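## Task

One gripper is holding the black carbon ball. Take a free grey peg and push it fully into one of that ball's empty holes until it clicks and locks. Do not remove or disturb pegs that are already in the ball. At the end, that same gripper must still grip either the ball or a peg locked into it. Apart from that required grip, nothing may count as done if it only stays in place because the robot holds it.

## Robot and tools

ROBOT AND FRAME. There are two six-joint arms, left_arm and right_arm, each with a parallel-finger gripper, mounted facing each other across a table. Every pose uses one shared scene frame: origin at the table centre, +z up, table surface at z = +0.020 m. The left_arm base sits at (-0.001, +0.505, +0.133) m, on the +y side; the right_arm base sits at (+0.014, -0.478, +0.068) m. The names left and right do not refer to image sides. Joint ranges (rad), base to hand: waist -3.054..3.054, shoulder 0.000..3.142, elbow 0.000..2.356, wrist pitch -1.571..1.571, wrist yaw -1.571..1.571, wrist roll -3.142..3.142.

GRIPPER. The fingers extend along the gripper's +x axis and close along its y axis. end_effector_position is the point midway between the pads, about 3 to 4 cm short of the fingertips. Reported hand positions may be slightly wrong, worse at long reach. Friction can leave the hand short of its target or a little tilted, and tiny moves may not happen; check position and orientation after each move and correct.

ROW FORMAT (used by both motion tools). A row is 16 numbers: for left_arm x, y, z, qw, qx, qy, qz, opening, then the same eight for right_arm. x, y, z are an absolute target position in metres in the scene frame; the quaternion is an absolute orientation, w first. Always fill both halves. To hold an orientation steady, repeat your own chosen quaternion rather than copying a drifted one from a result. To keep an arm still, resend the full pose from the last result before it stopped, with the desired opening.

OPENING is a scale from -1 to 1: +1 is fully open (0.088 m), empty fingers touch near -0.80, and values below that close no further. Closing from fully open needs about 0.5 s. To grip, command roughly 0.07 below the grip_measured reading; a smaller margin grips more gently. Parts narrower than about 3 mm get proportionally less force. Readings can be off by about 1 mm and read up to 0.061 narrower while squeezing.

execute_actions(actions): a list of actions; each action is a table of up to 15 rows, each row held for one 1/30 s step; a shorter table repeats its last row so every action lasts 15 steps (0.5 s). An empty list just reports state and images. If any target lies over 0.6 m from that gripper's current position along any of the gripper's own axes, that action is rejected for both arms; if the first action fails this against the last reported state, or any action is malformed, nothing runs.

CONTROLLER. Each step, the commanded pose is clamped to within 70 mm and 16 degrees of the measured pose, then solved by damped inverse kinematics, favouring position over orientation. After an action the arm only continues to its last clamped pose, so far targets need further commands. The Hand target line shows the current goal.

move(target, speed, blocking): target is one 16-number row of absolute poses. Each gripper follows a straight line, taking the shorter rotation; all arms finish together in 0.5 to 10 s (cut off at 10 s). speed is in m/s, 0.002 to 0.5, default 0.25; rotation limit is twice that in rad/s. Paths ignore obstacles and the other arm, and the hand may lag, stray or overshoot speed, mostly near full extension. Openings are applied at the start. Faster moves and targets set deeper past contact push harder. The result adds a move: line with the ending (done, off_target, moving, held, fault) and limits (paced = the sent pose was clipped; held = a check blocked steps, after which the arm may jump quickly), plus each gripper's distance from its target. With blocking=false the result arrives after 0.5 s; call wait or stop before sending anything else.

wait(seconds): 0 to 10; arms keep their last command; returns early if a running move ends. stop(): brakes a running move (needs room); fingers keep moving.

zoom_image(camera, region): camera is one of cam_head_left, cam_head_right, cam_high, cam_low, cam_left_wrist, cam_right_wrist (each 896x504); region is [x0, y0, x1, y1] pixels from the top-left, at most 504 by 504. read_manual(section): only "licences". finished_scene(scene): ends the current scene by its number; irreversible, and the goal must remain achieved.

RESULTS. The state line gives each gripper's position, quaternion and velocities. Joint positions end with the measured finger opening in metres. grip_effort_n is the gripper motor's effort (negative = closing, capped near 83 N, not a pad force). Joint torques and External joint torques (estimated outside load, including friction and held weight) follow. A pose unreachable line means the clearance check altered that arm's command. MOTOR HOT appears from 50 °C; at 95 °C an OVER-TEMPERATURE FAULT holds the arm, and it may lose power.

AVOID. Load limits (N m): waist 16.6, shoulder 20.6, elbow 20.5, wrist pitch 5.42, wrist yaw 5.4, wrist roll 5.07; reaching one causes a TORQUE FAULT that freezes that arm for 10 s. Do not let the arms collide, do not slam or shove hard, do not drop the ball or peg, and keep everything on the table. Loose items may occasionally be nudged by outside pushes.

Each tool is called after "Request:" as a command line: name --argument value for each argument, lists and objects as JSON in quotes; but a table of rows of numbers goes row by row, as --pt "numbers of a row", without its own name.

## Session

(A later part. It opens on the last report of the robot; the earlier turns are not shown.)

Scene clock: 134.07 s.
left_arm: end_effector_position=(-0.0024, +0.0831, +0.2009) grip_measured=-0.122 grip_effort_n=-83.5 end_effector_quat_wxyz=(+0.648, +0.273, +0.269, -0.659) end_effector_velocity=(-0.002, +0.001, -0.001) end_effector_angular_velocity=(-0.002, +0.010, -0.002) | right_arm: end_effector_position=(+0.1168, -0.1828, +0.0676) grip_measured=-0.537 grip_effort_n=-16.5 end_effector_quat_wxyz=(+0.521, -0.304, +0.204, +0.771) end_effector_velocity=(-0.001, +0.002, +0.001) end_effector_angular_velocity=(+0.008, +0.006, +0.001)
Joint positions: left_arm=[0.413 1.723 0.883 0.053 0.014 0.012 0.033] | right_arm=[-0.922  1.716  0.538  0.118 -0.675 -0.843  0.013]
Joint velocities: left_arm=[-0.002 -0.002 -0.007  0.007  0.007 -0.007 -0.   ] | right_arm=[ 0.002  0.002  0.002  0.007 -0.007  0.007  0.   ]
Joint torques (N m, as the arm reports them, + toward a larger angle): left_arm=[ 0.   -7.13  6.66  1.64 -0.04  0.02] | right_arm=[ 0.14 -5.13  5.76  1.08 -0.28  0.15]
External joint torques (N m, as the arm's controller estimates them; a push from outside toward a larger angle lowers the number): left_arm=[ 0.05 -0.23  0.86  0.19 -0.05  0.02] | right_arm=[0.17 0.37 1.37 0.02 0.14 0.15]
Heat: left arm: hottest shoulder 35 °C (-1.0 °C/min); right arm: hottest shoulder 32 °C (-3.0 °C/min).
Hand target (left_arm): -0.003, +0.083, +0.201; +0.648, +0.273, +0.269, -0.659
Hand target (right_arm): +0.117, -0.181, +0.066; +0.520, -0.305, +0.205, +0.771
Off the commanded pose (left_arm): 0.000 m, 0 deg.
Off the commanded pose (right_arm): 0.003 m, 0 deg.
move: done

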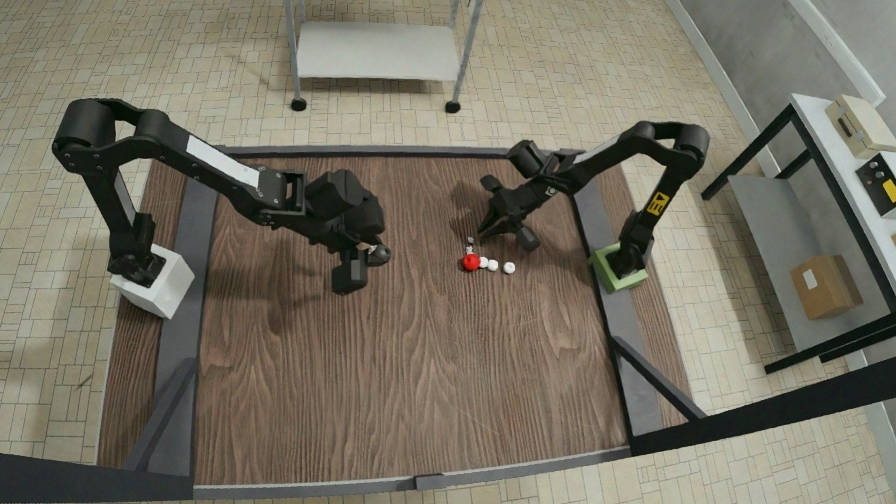

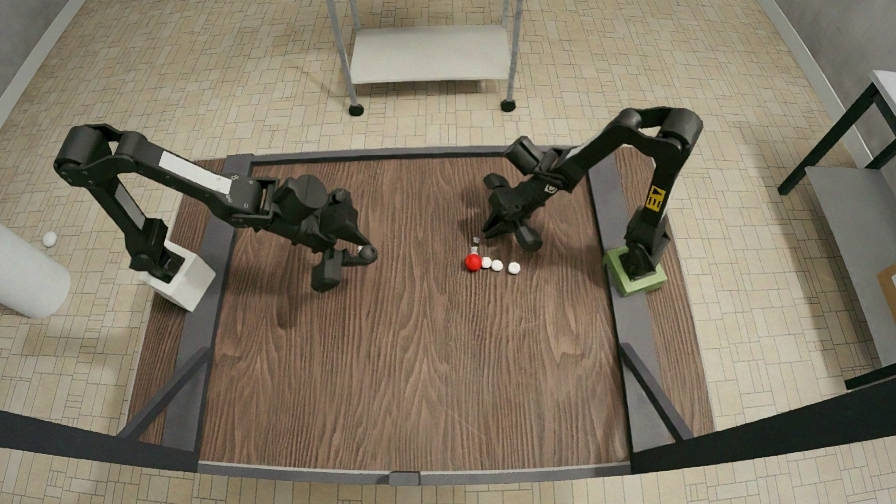

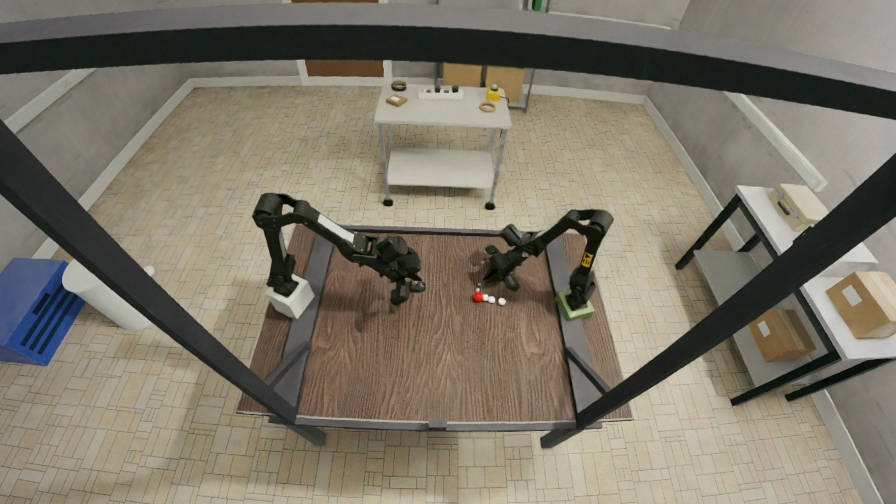

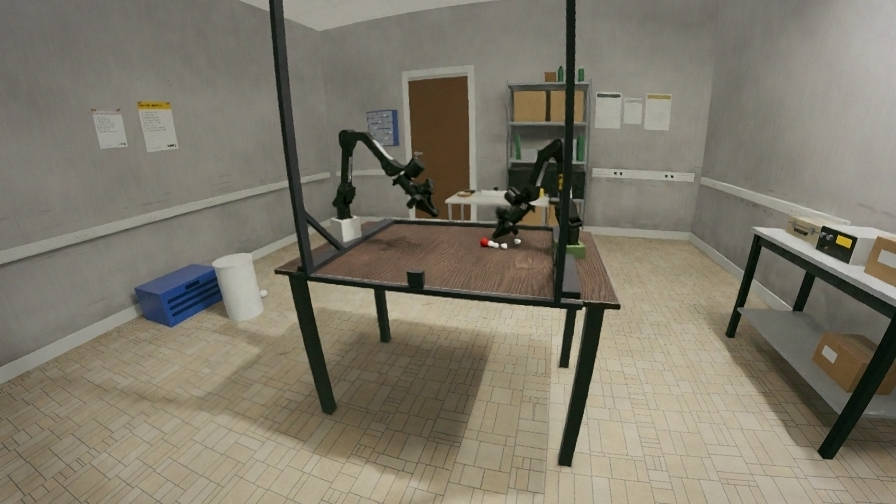

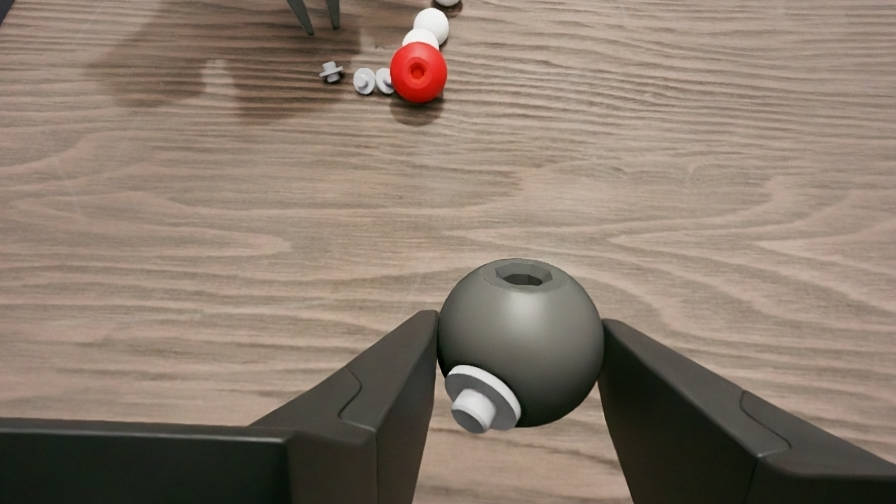

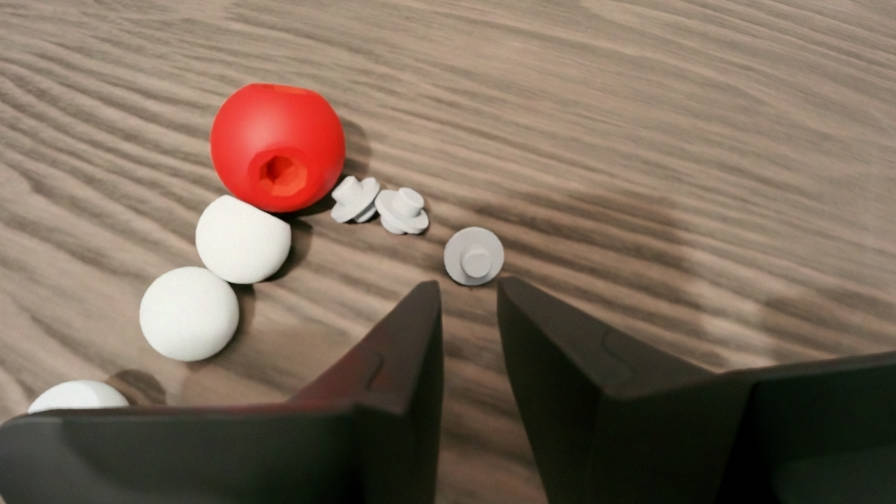

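Request:
move --target '[-0.0025,0.083,0.201,0.648,0.273,0.269,-0.659,-0.19,0.1162,-0.1707,0.0591,0.5203,-0.3038,0.2049,0.7713,-0.54]' --speed 0.04

Request:
zoom_image --camera "cam_right_wrist" --region '[400, 220, 540, 350]'

Scene clock: 142.53 s.
left_arm: end_effector_position=(-0.0024, +0.0831, +0.2009) grip_measured=-0.122 grip_effort_n=-83.5 end_effector_quat_wxyz=(+0.648, +0.273, +0.269, -0.659) end_effector_velocity=(+0.000, +0.002, +0.001) end_effector_angular_velocity=(+0.003, +0.010, +0.018) | right_arm: end_effector_position=(+0.1156, -0.1729, +0.0601) grip_measured=-0.537 grip_effort_n=-17.4 end_effector_quat_wxyz=(+0.520, -0.304, +0.204, +0.772) end_effector_velocity=(-0.000, +0.002, -0.000) end_effector_angular_velocity=(+0.004, -0.014, +0.009)
Joint positions: left_arm=[0.413 1.723 0.883 0.053 0.014 0.012 0.033] | right_arm=[-0.895  1.771  0.554  0.175 -0.663 -0.814  0.013]
Joint velocities: left_arm=[-0.002 -0.007 -0.002 -0.007 -0.007 -0.022 -0.   ] | right_arm=[ 0.007  0.002  0.002  0.007  0.007 -0.007 -0.   ]
Joint torques (N m, as the arm reports them, + toward a larger angle): left_arm=[-0.08 -7.13  6.58  1.66 -0.03  0.02] | right_arm=[ 0.15 -5.73  5.54  1.14 -0.31  0.13]
External joint torques (N m, as the arm's controller estimates them; a push from outside toward a larger angle lowers the number): left_arm=[-0.05 -0.16  0.75  0.21 -0.03  0.01] | right_arm=[0.14 0.03 1.33 0.06 0.1  0.13]
Heat: left arm: hottest shoulder 35 °C (-1.0 °C/min); right arm: hottest shoulder 32 °C (-2.0 °C/min).
Hand target (left_arm): -0.003, +0.083, +0.201; +0.648, +0.273, +0.269, -0.659
Hand target (right_arm): +0.116, -0.171, +0.059; +0.520, -0.304, +0.205, +0.771
Off the commanded pose (left_arm): 0.000 m, 0 deg.
Off the commanded pose (right_arm): 0.002 m, 0 deg.
move: done

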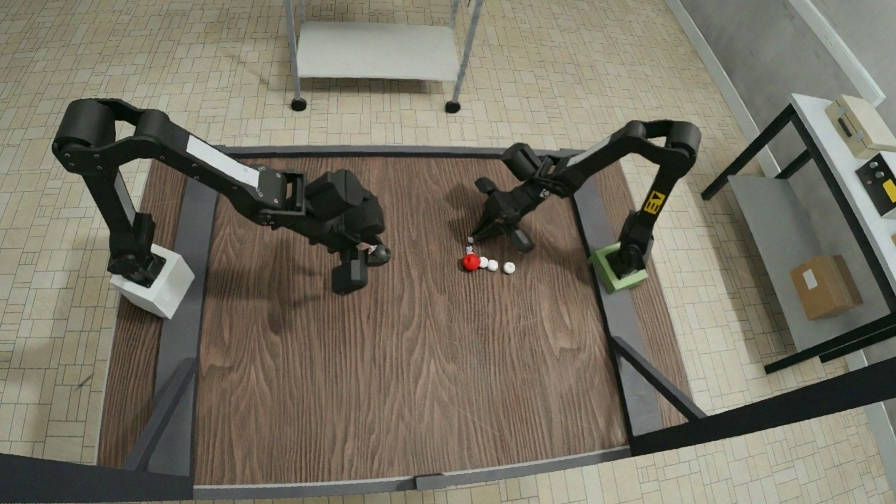

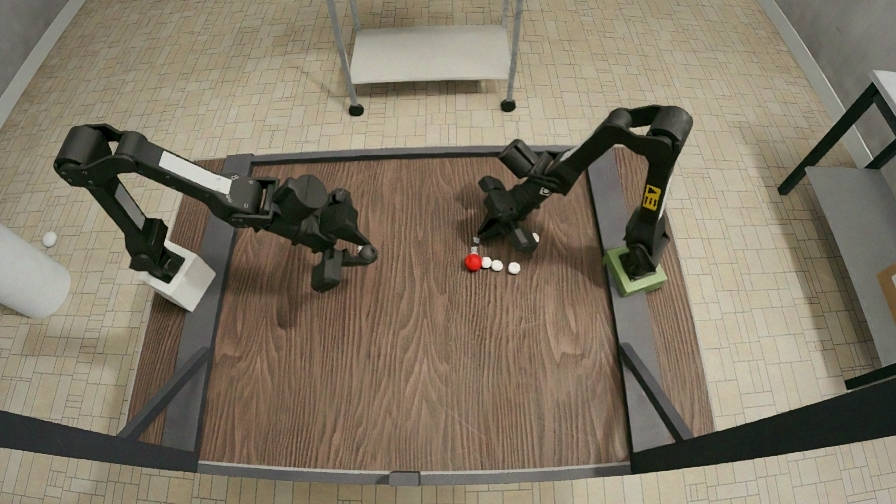

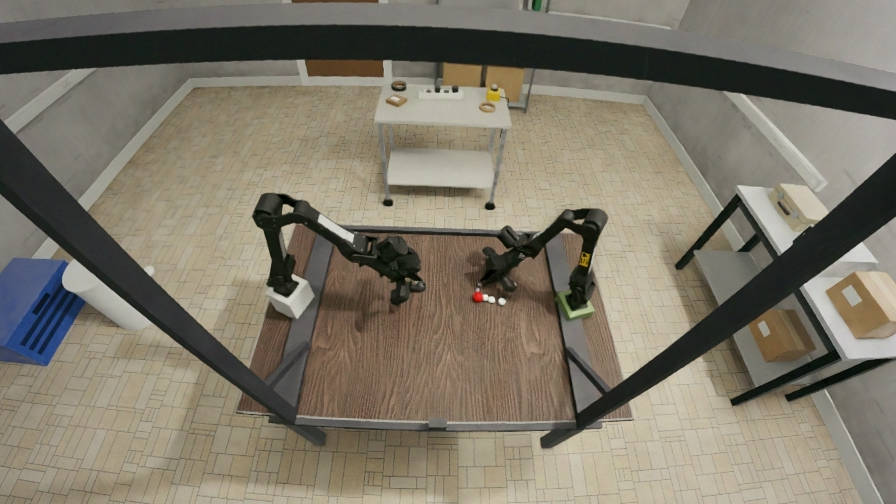

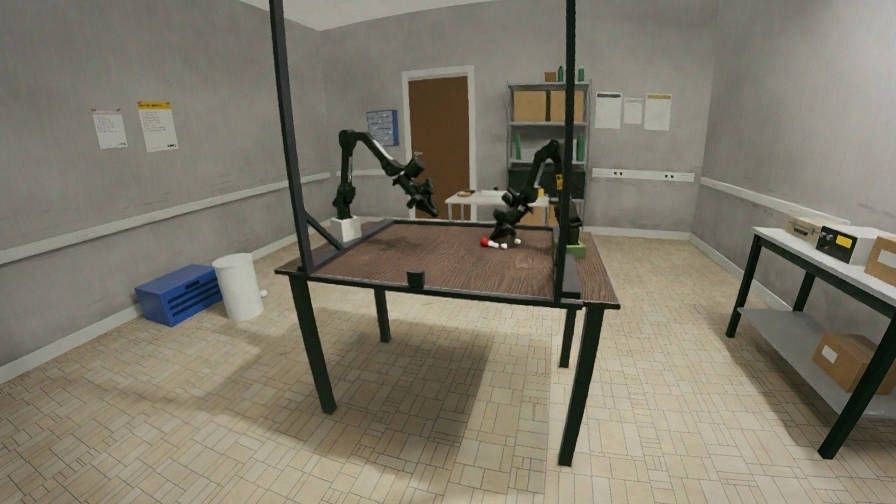

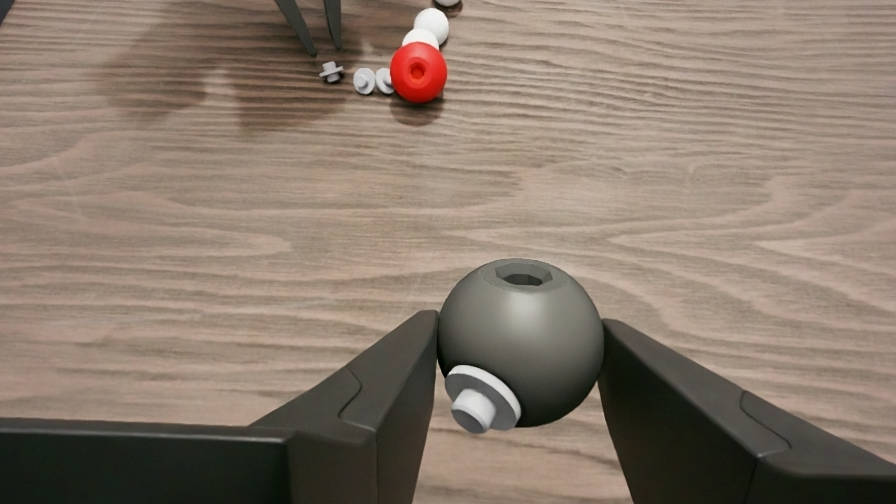

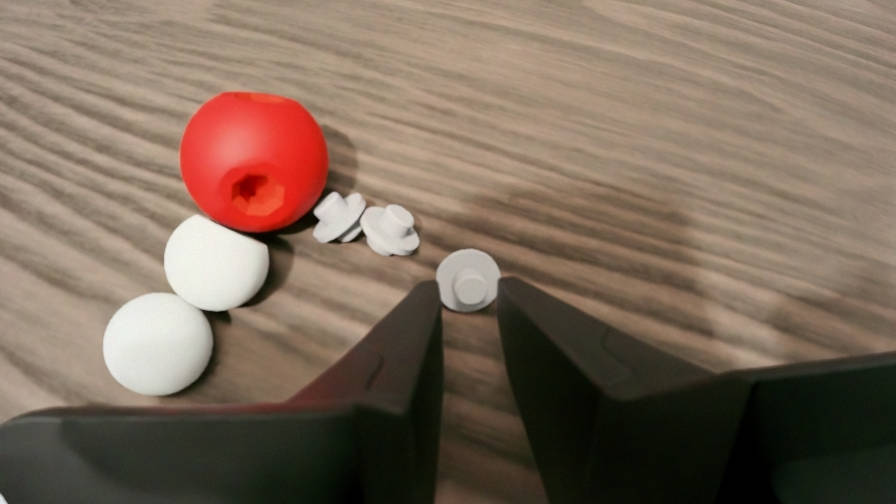

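Region (400, 220, 540, 350) of cam_right_wrist's 896x504 image, scaled by 3.600, with more detail than that image has; it fills the top 468 rows of this view, and the rest is white.

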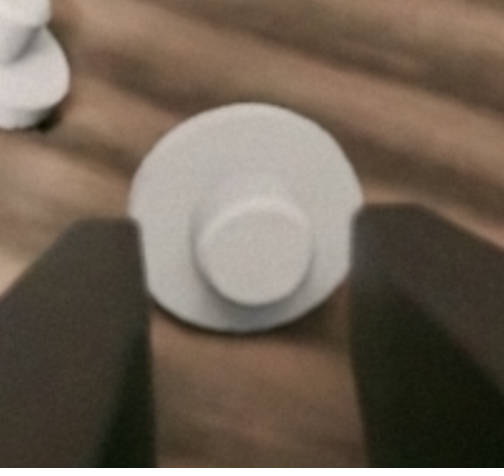

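Request:
zoom_image --camera "cam_left_wrist" --region '[290, 20, 380, 100]'

Region (290, 20, 380, 100) of cam_left_wrist's 896x504 image, scaled by 5.600, with more detail than that image has.

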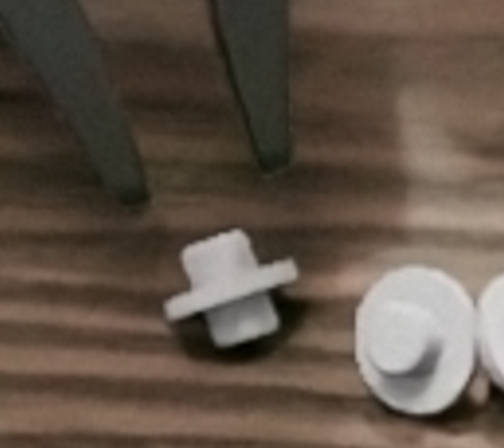

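Request:
move --target '[-0.0025,0.083,0.201,0.648,0.273,0.269,-0.659,-0.19,0.1140,-0.1641,0.0512,0.5203,-0.3038,0.2049,0.7713,-0.54]' --speed 0.03

Request:
zoom_image --camera "cam_right_wrist" --region '[400, 220, 540, 350]'

Request:
zoom_image --camera "cam_left_wrist" --region '[290, 20, 380, 100]'

Scene clock: 152.53 s.
left_arm: end_effector_position=(-0.0024, +0.0831, +0.2009) grip_measured=-0.122 grip_effort_n=-83.5 end_effector_quat_wxyz=(+0.648, +0.273, +0.269, -0.659) end_effector_velocity=(-0.002, +0.003, -0.003) end_effector_angular_velocity=(+0.012, +0.010, -0.002) | right_arm: end_effector_position=(+0.1138, -0.1659, +0.0528) grip_measured=-0.537 grip_effort_n=-17.0 end_effector_quat_wxyz=(+0.521, -0.304, +0.203, +0.772) end_effector_velocity=(-0.001, +0.001, -0.000) end_effector_angular_velocity=(+0.008, -0.001, +0.011)
Joint positions: left_arm=[0.413 1.723 0.883 0.053 0.014 0.012 0.033] | right_arm=[-0.873  1.817  0.561  0.23  -0.652 -0.79   0.013]
Joint velocities: left_arm=[-0.002 -0.002 -0.007 -0.007  0.007 -0.007  0.   ] | right_arm=[ 0.002  0.007  0.002  0.007 -0.007 -0.007  0.   ]
Joint torques (N m, as the arm reports them, + toward a larger angle): left_arm=[-0.07 -7.1   6.66  1.64 -0.04  0.04] | right_arm=[ 0.17 -5.76  5.13  1.17 -0.27  0.1 ]
External joint torques (N m, as the arm's controller estimates them; a push from outside toward a larger angle lowers the number): left_arm=[-0.09 -0.18  0.86  0.2  -0.04  0.03] | right_arm=[0.12 0.16 1.09 0.07 0.14 0.09]
Heat: left arm: hottest shoulder 35 °C (+0.0 °C/min); right arm: hottest shoulder 32 °C (-1.0 °C/min).
Hand target (left_arm): -0.003, +0.083, +0.201; +0.648, +0.273, +0.269, -0.659
Hand target (right_arm): +0.114, -0.164, +0.051; +0.520, -0.304, +0.205, +0.771
Off the commanded pose (left_arm): 0.000 m, 0 deg.
Off the commanded pose (right_arm): 0.002 m, 0 deg.
move: done

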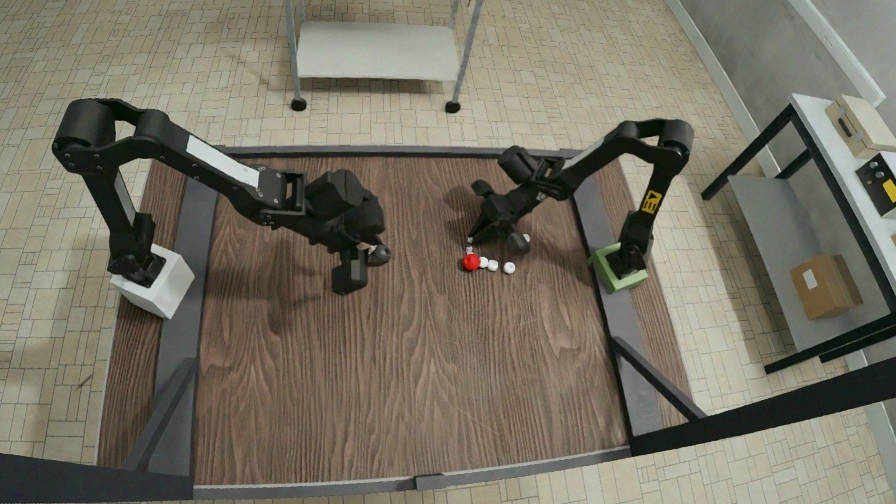

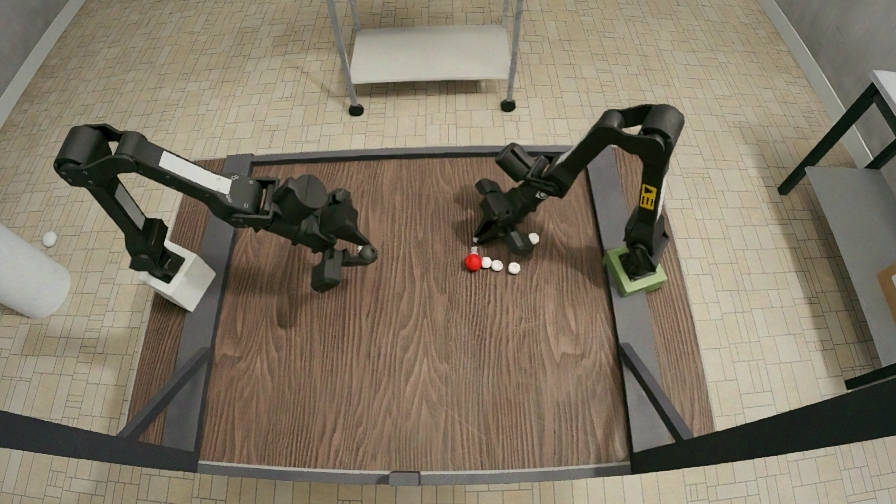

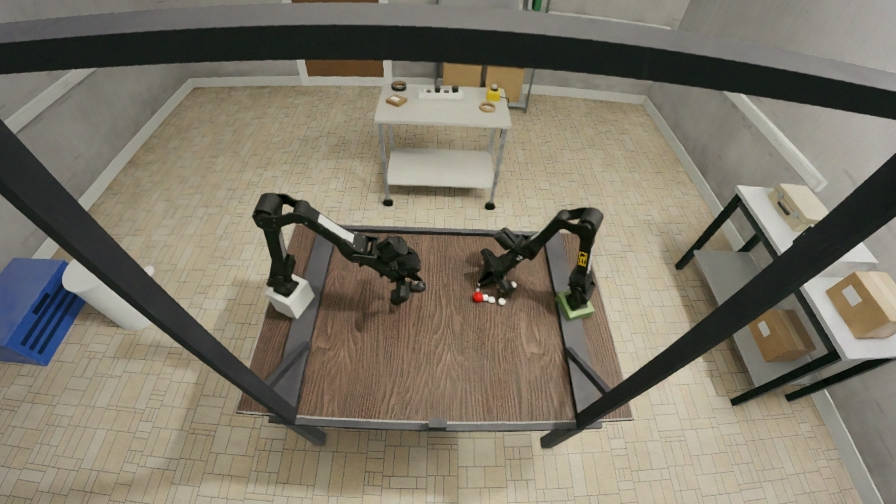

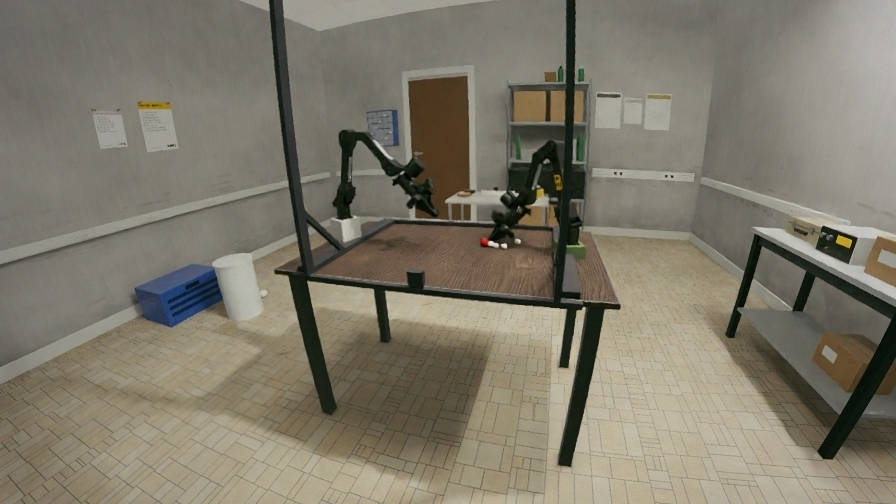

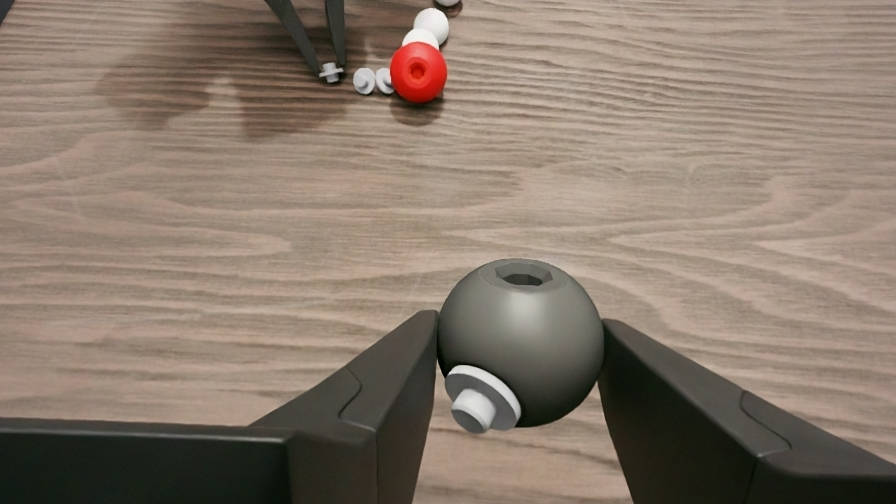

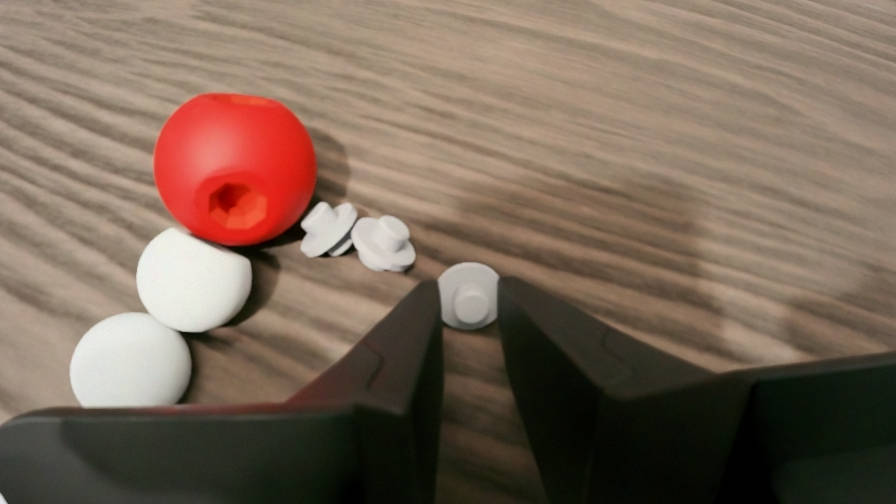

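Region (400, 220, 540, 350) of cam_right_wrist's 896x504 image, scaled by 3.600, with more detail than that image has; it fills the top 468 rows of this view, and the rest is white.

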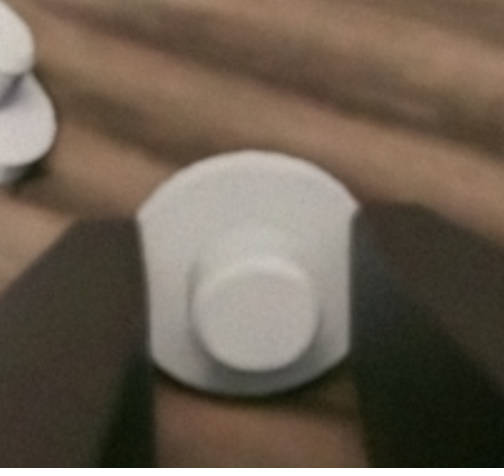

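Region (290, 20, 380, 100) of cam_left_wrist's 896x504 image, scaled by 5.600, with more detail than that image has.

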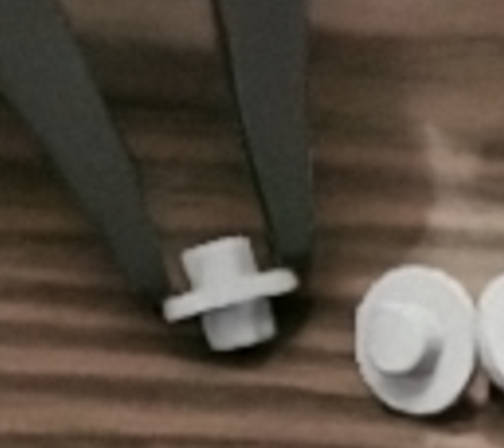

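Both tips touch the collar and it self-aligned. Close.

Request:
execute_actions --actions '[[[-0.0025,0.083,0.201,0.648,0.273,0.269,-0.659,-0.19,0.1140,-0.1641,0.0512,0.5203,-0.3038,0.2049,0.7713,-0.58],[-0.0025,0.083,0.201,0.648,0.273,0.269,-0.659,-0.19,0.1140,-0.1641,0.0512,0.5203,-0.3038,0.2049,0.7713,-0.60],[-0.0025,0.083,0.201,0.648,0.273,0.269,-0.659,-0.19,0.1140,-0.1641,0.0512,0.5203,-0.3038,0.2049,0.7713,-0.62],[-0.0025,0.083,0.201,0.648,0.273,0.269,-0.659,-0.19,0.1140,-0.1641,0.0512,0.5203,-0.3038,0.2049,0.7713,-0.64],[-0.0025,0.083,0.201,0.648,0.273,0.269,-0.659,-0.19,0.1140,-0.1641,0.0512,0.5203,-0.3038,0.2049,0.7713,-0.66],[-0.0025,0.083,0.201,0.648,0.273,0.269,-0.659,-0.19,0.1140,-0.1641,0.0512,0.5203,-0.3038,0.2049,0.7713,-0.68],[-0.0025,0.083,0.201,0.648,0.273,0.269,-0.659,-0.19,0.1140,-0.1641,0.0512,0.5203,-0.3038,0.2049,0.7713,-0.71],[-0.0025,0.083,0.201,0.648,0.273,0.269,-0.659,-0.19,0.1140,-0.1641,0.0512,0.5203,-0.3038,0.2049,0.7713,-0.74],[-0.0025,0.083,0.201,0.648,0.273,0.269,-0.659,-0.19,0.1140,-0.1641,0.0512,0.5203,-0.3038,0.2049,0.7713,-0.78]]]'

Request:
zoom_image --camera "cam_left_wrist" --region '[290, 20, 380, 100]'

Scene clock: 160.37 s.
left_arm: end_effector_position=(-0.0024, +0.0831, +0.2009) grip_measured=-0.122 grip_effort_n=-83.5 end_effector_quat_wxyz=(+0.648, +0.273, +0.269, -0.659) end_effector_velocity=(-0.002, +0.002, -0.001) end_effector_angular_velocity=(+0.007, +0.010, -0.002) | right_arm: end_effector_position=(+0.1138, -0.1655, +0.0527) grip_measured=-0.710 grip_effort_n=-83.5 end_effector_quat_wxyz=(+0.521, -0.303, +0.203, +0.772) end_effector_velocity=(-0.002, -0.000, -0.000) end_effector_angular_velocity=(+0.007, -0.016, +0.031)
Joint positions: left_arm=[0.413 1.723 0.883 0.053 0.014 0.012 0.033] | right_arm=[-0.872  1.819  0.562  0.231 -0.651 -0.788  0.004]
Joint velocities: left_arm=[-0.002 -0.002 -0.002 -0.007  0.007 -0.007  0.   ] | right_arm=[ 0.002  0.002  0.002 -0.007 -0.007 -0.037 -0.   ]
Joint torques (N m, as the arm reports them, + toward a larger angle): left_arm=[ 0.06 -7.04  6.7   1.64 -0.01  0.01] | right_arm=[ 0.12 -5.8   5.5   1.08 -0.3   0.17]
External joint torques (N m, as the arm's controller estimates them; a push from outside toward a larger angle lowers the number): left_arm=[ 0.1  -0.03  0.81  0.17 -0.01  0.  ] | right_arm=[ 0.12  0.15  1.42 -0.03  0.11  0.16]
Heat: left arm: hottest shoulder 35 °C (+0.0 °C/min); right arm: hottest elbow 32 °C (-1.0 °C/min).
Hand target (left_arm): -0.003, +0.083, +0.201; +0.648, +0.273, +0.269, -0.659
Hand target (right_arm): +0.114, -0.164, +0.051; +0.520, -0.304, +0.205, +0.771
Off the commanded pose (left_arm): 0.000 m, 0 deg.
Off the commanded pose (right_arm): 0.002 m, 0 deg.

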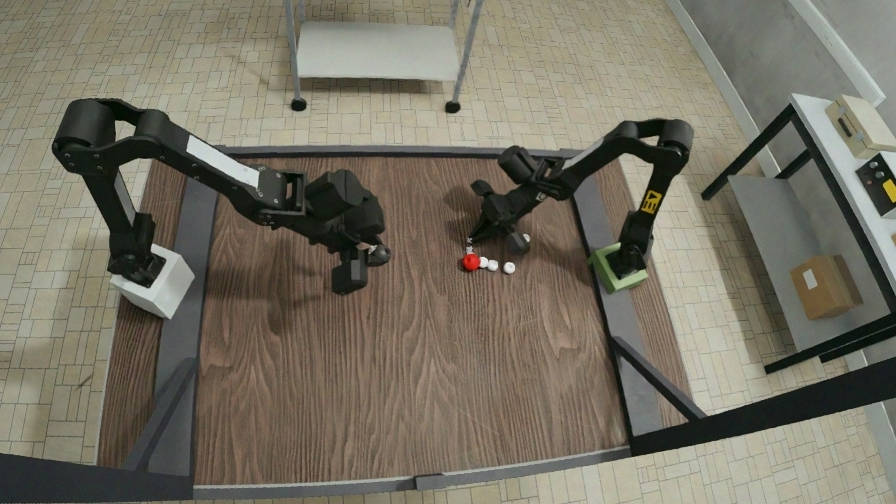

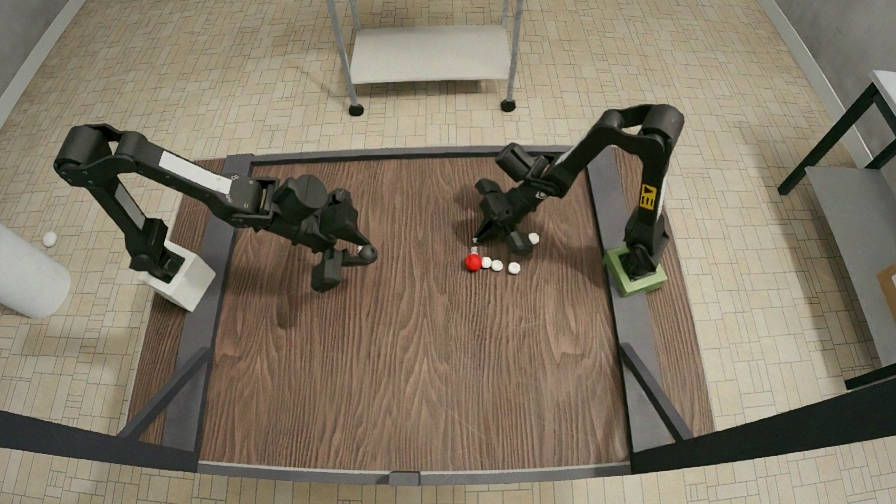

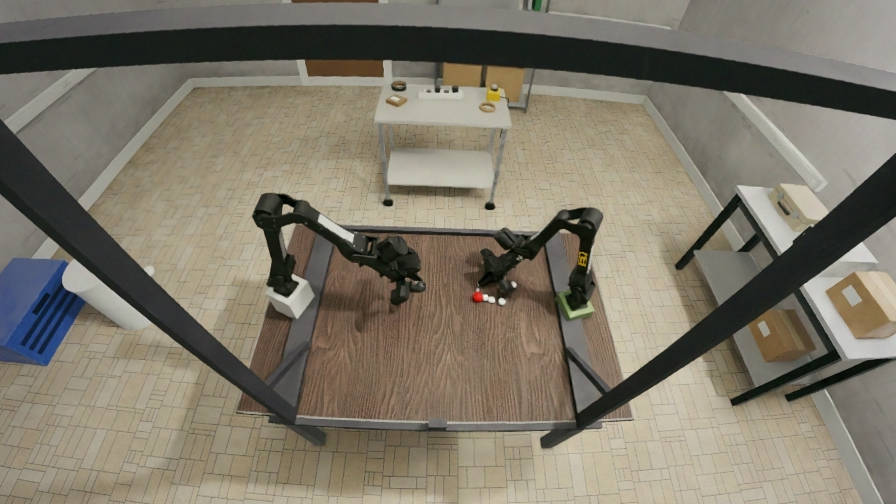

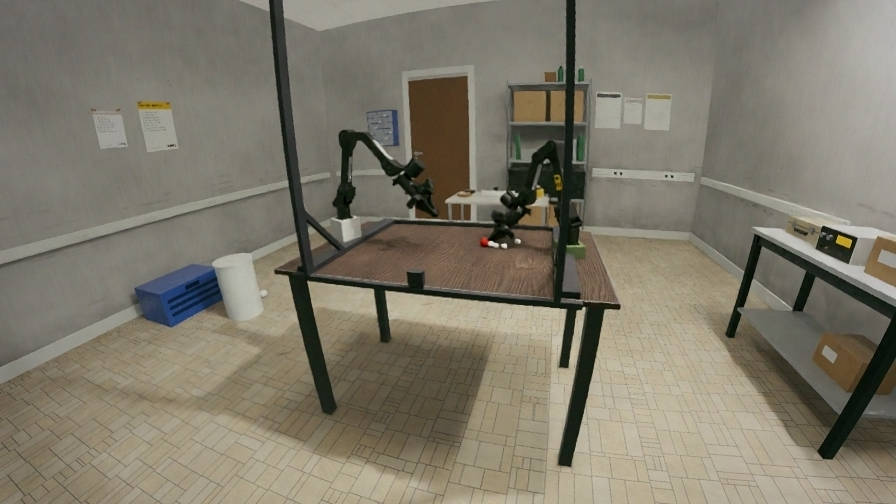

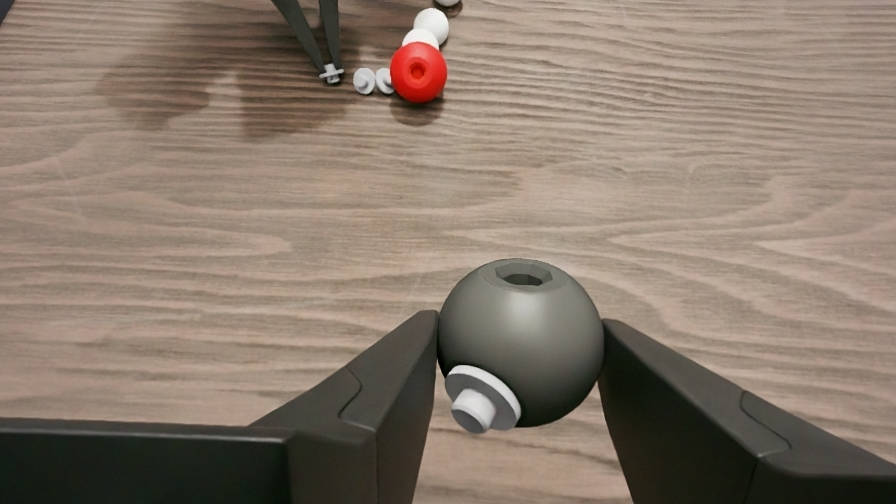

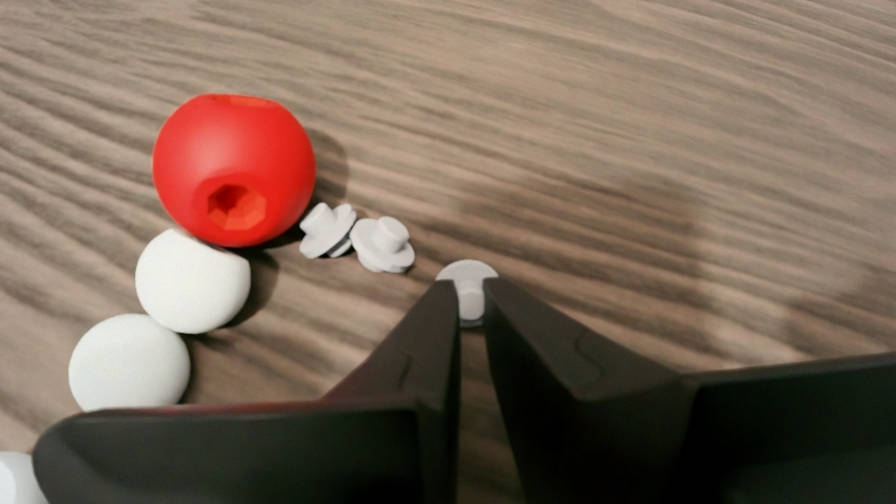

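Region (290, 20, 380, 100) of cam_left_wrist's 896x504 image, scaled by 5.600, with more detail than that image has.

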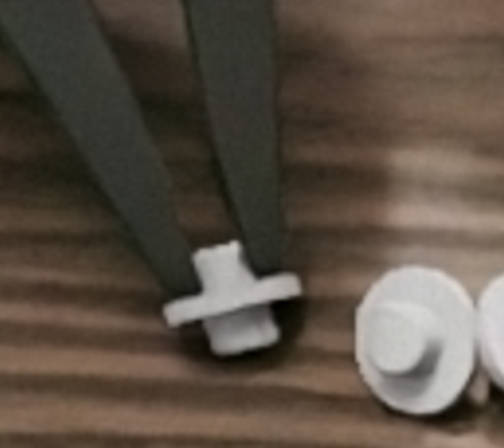

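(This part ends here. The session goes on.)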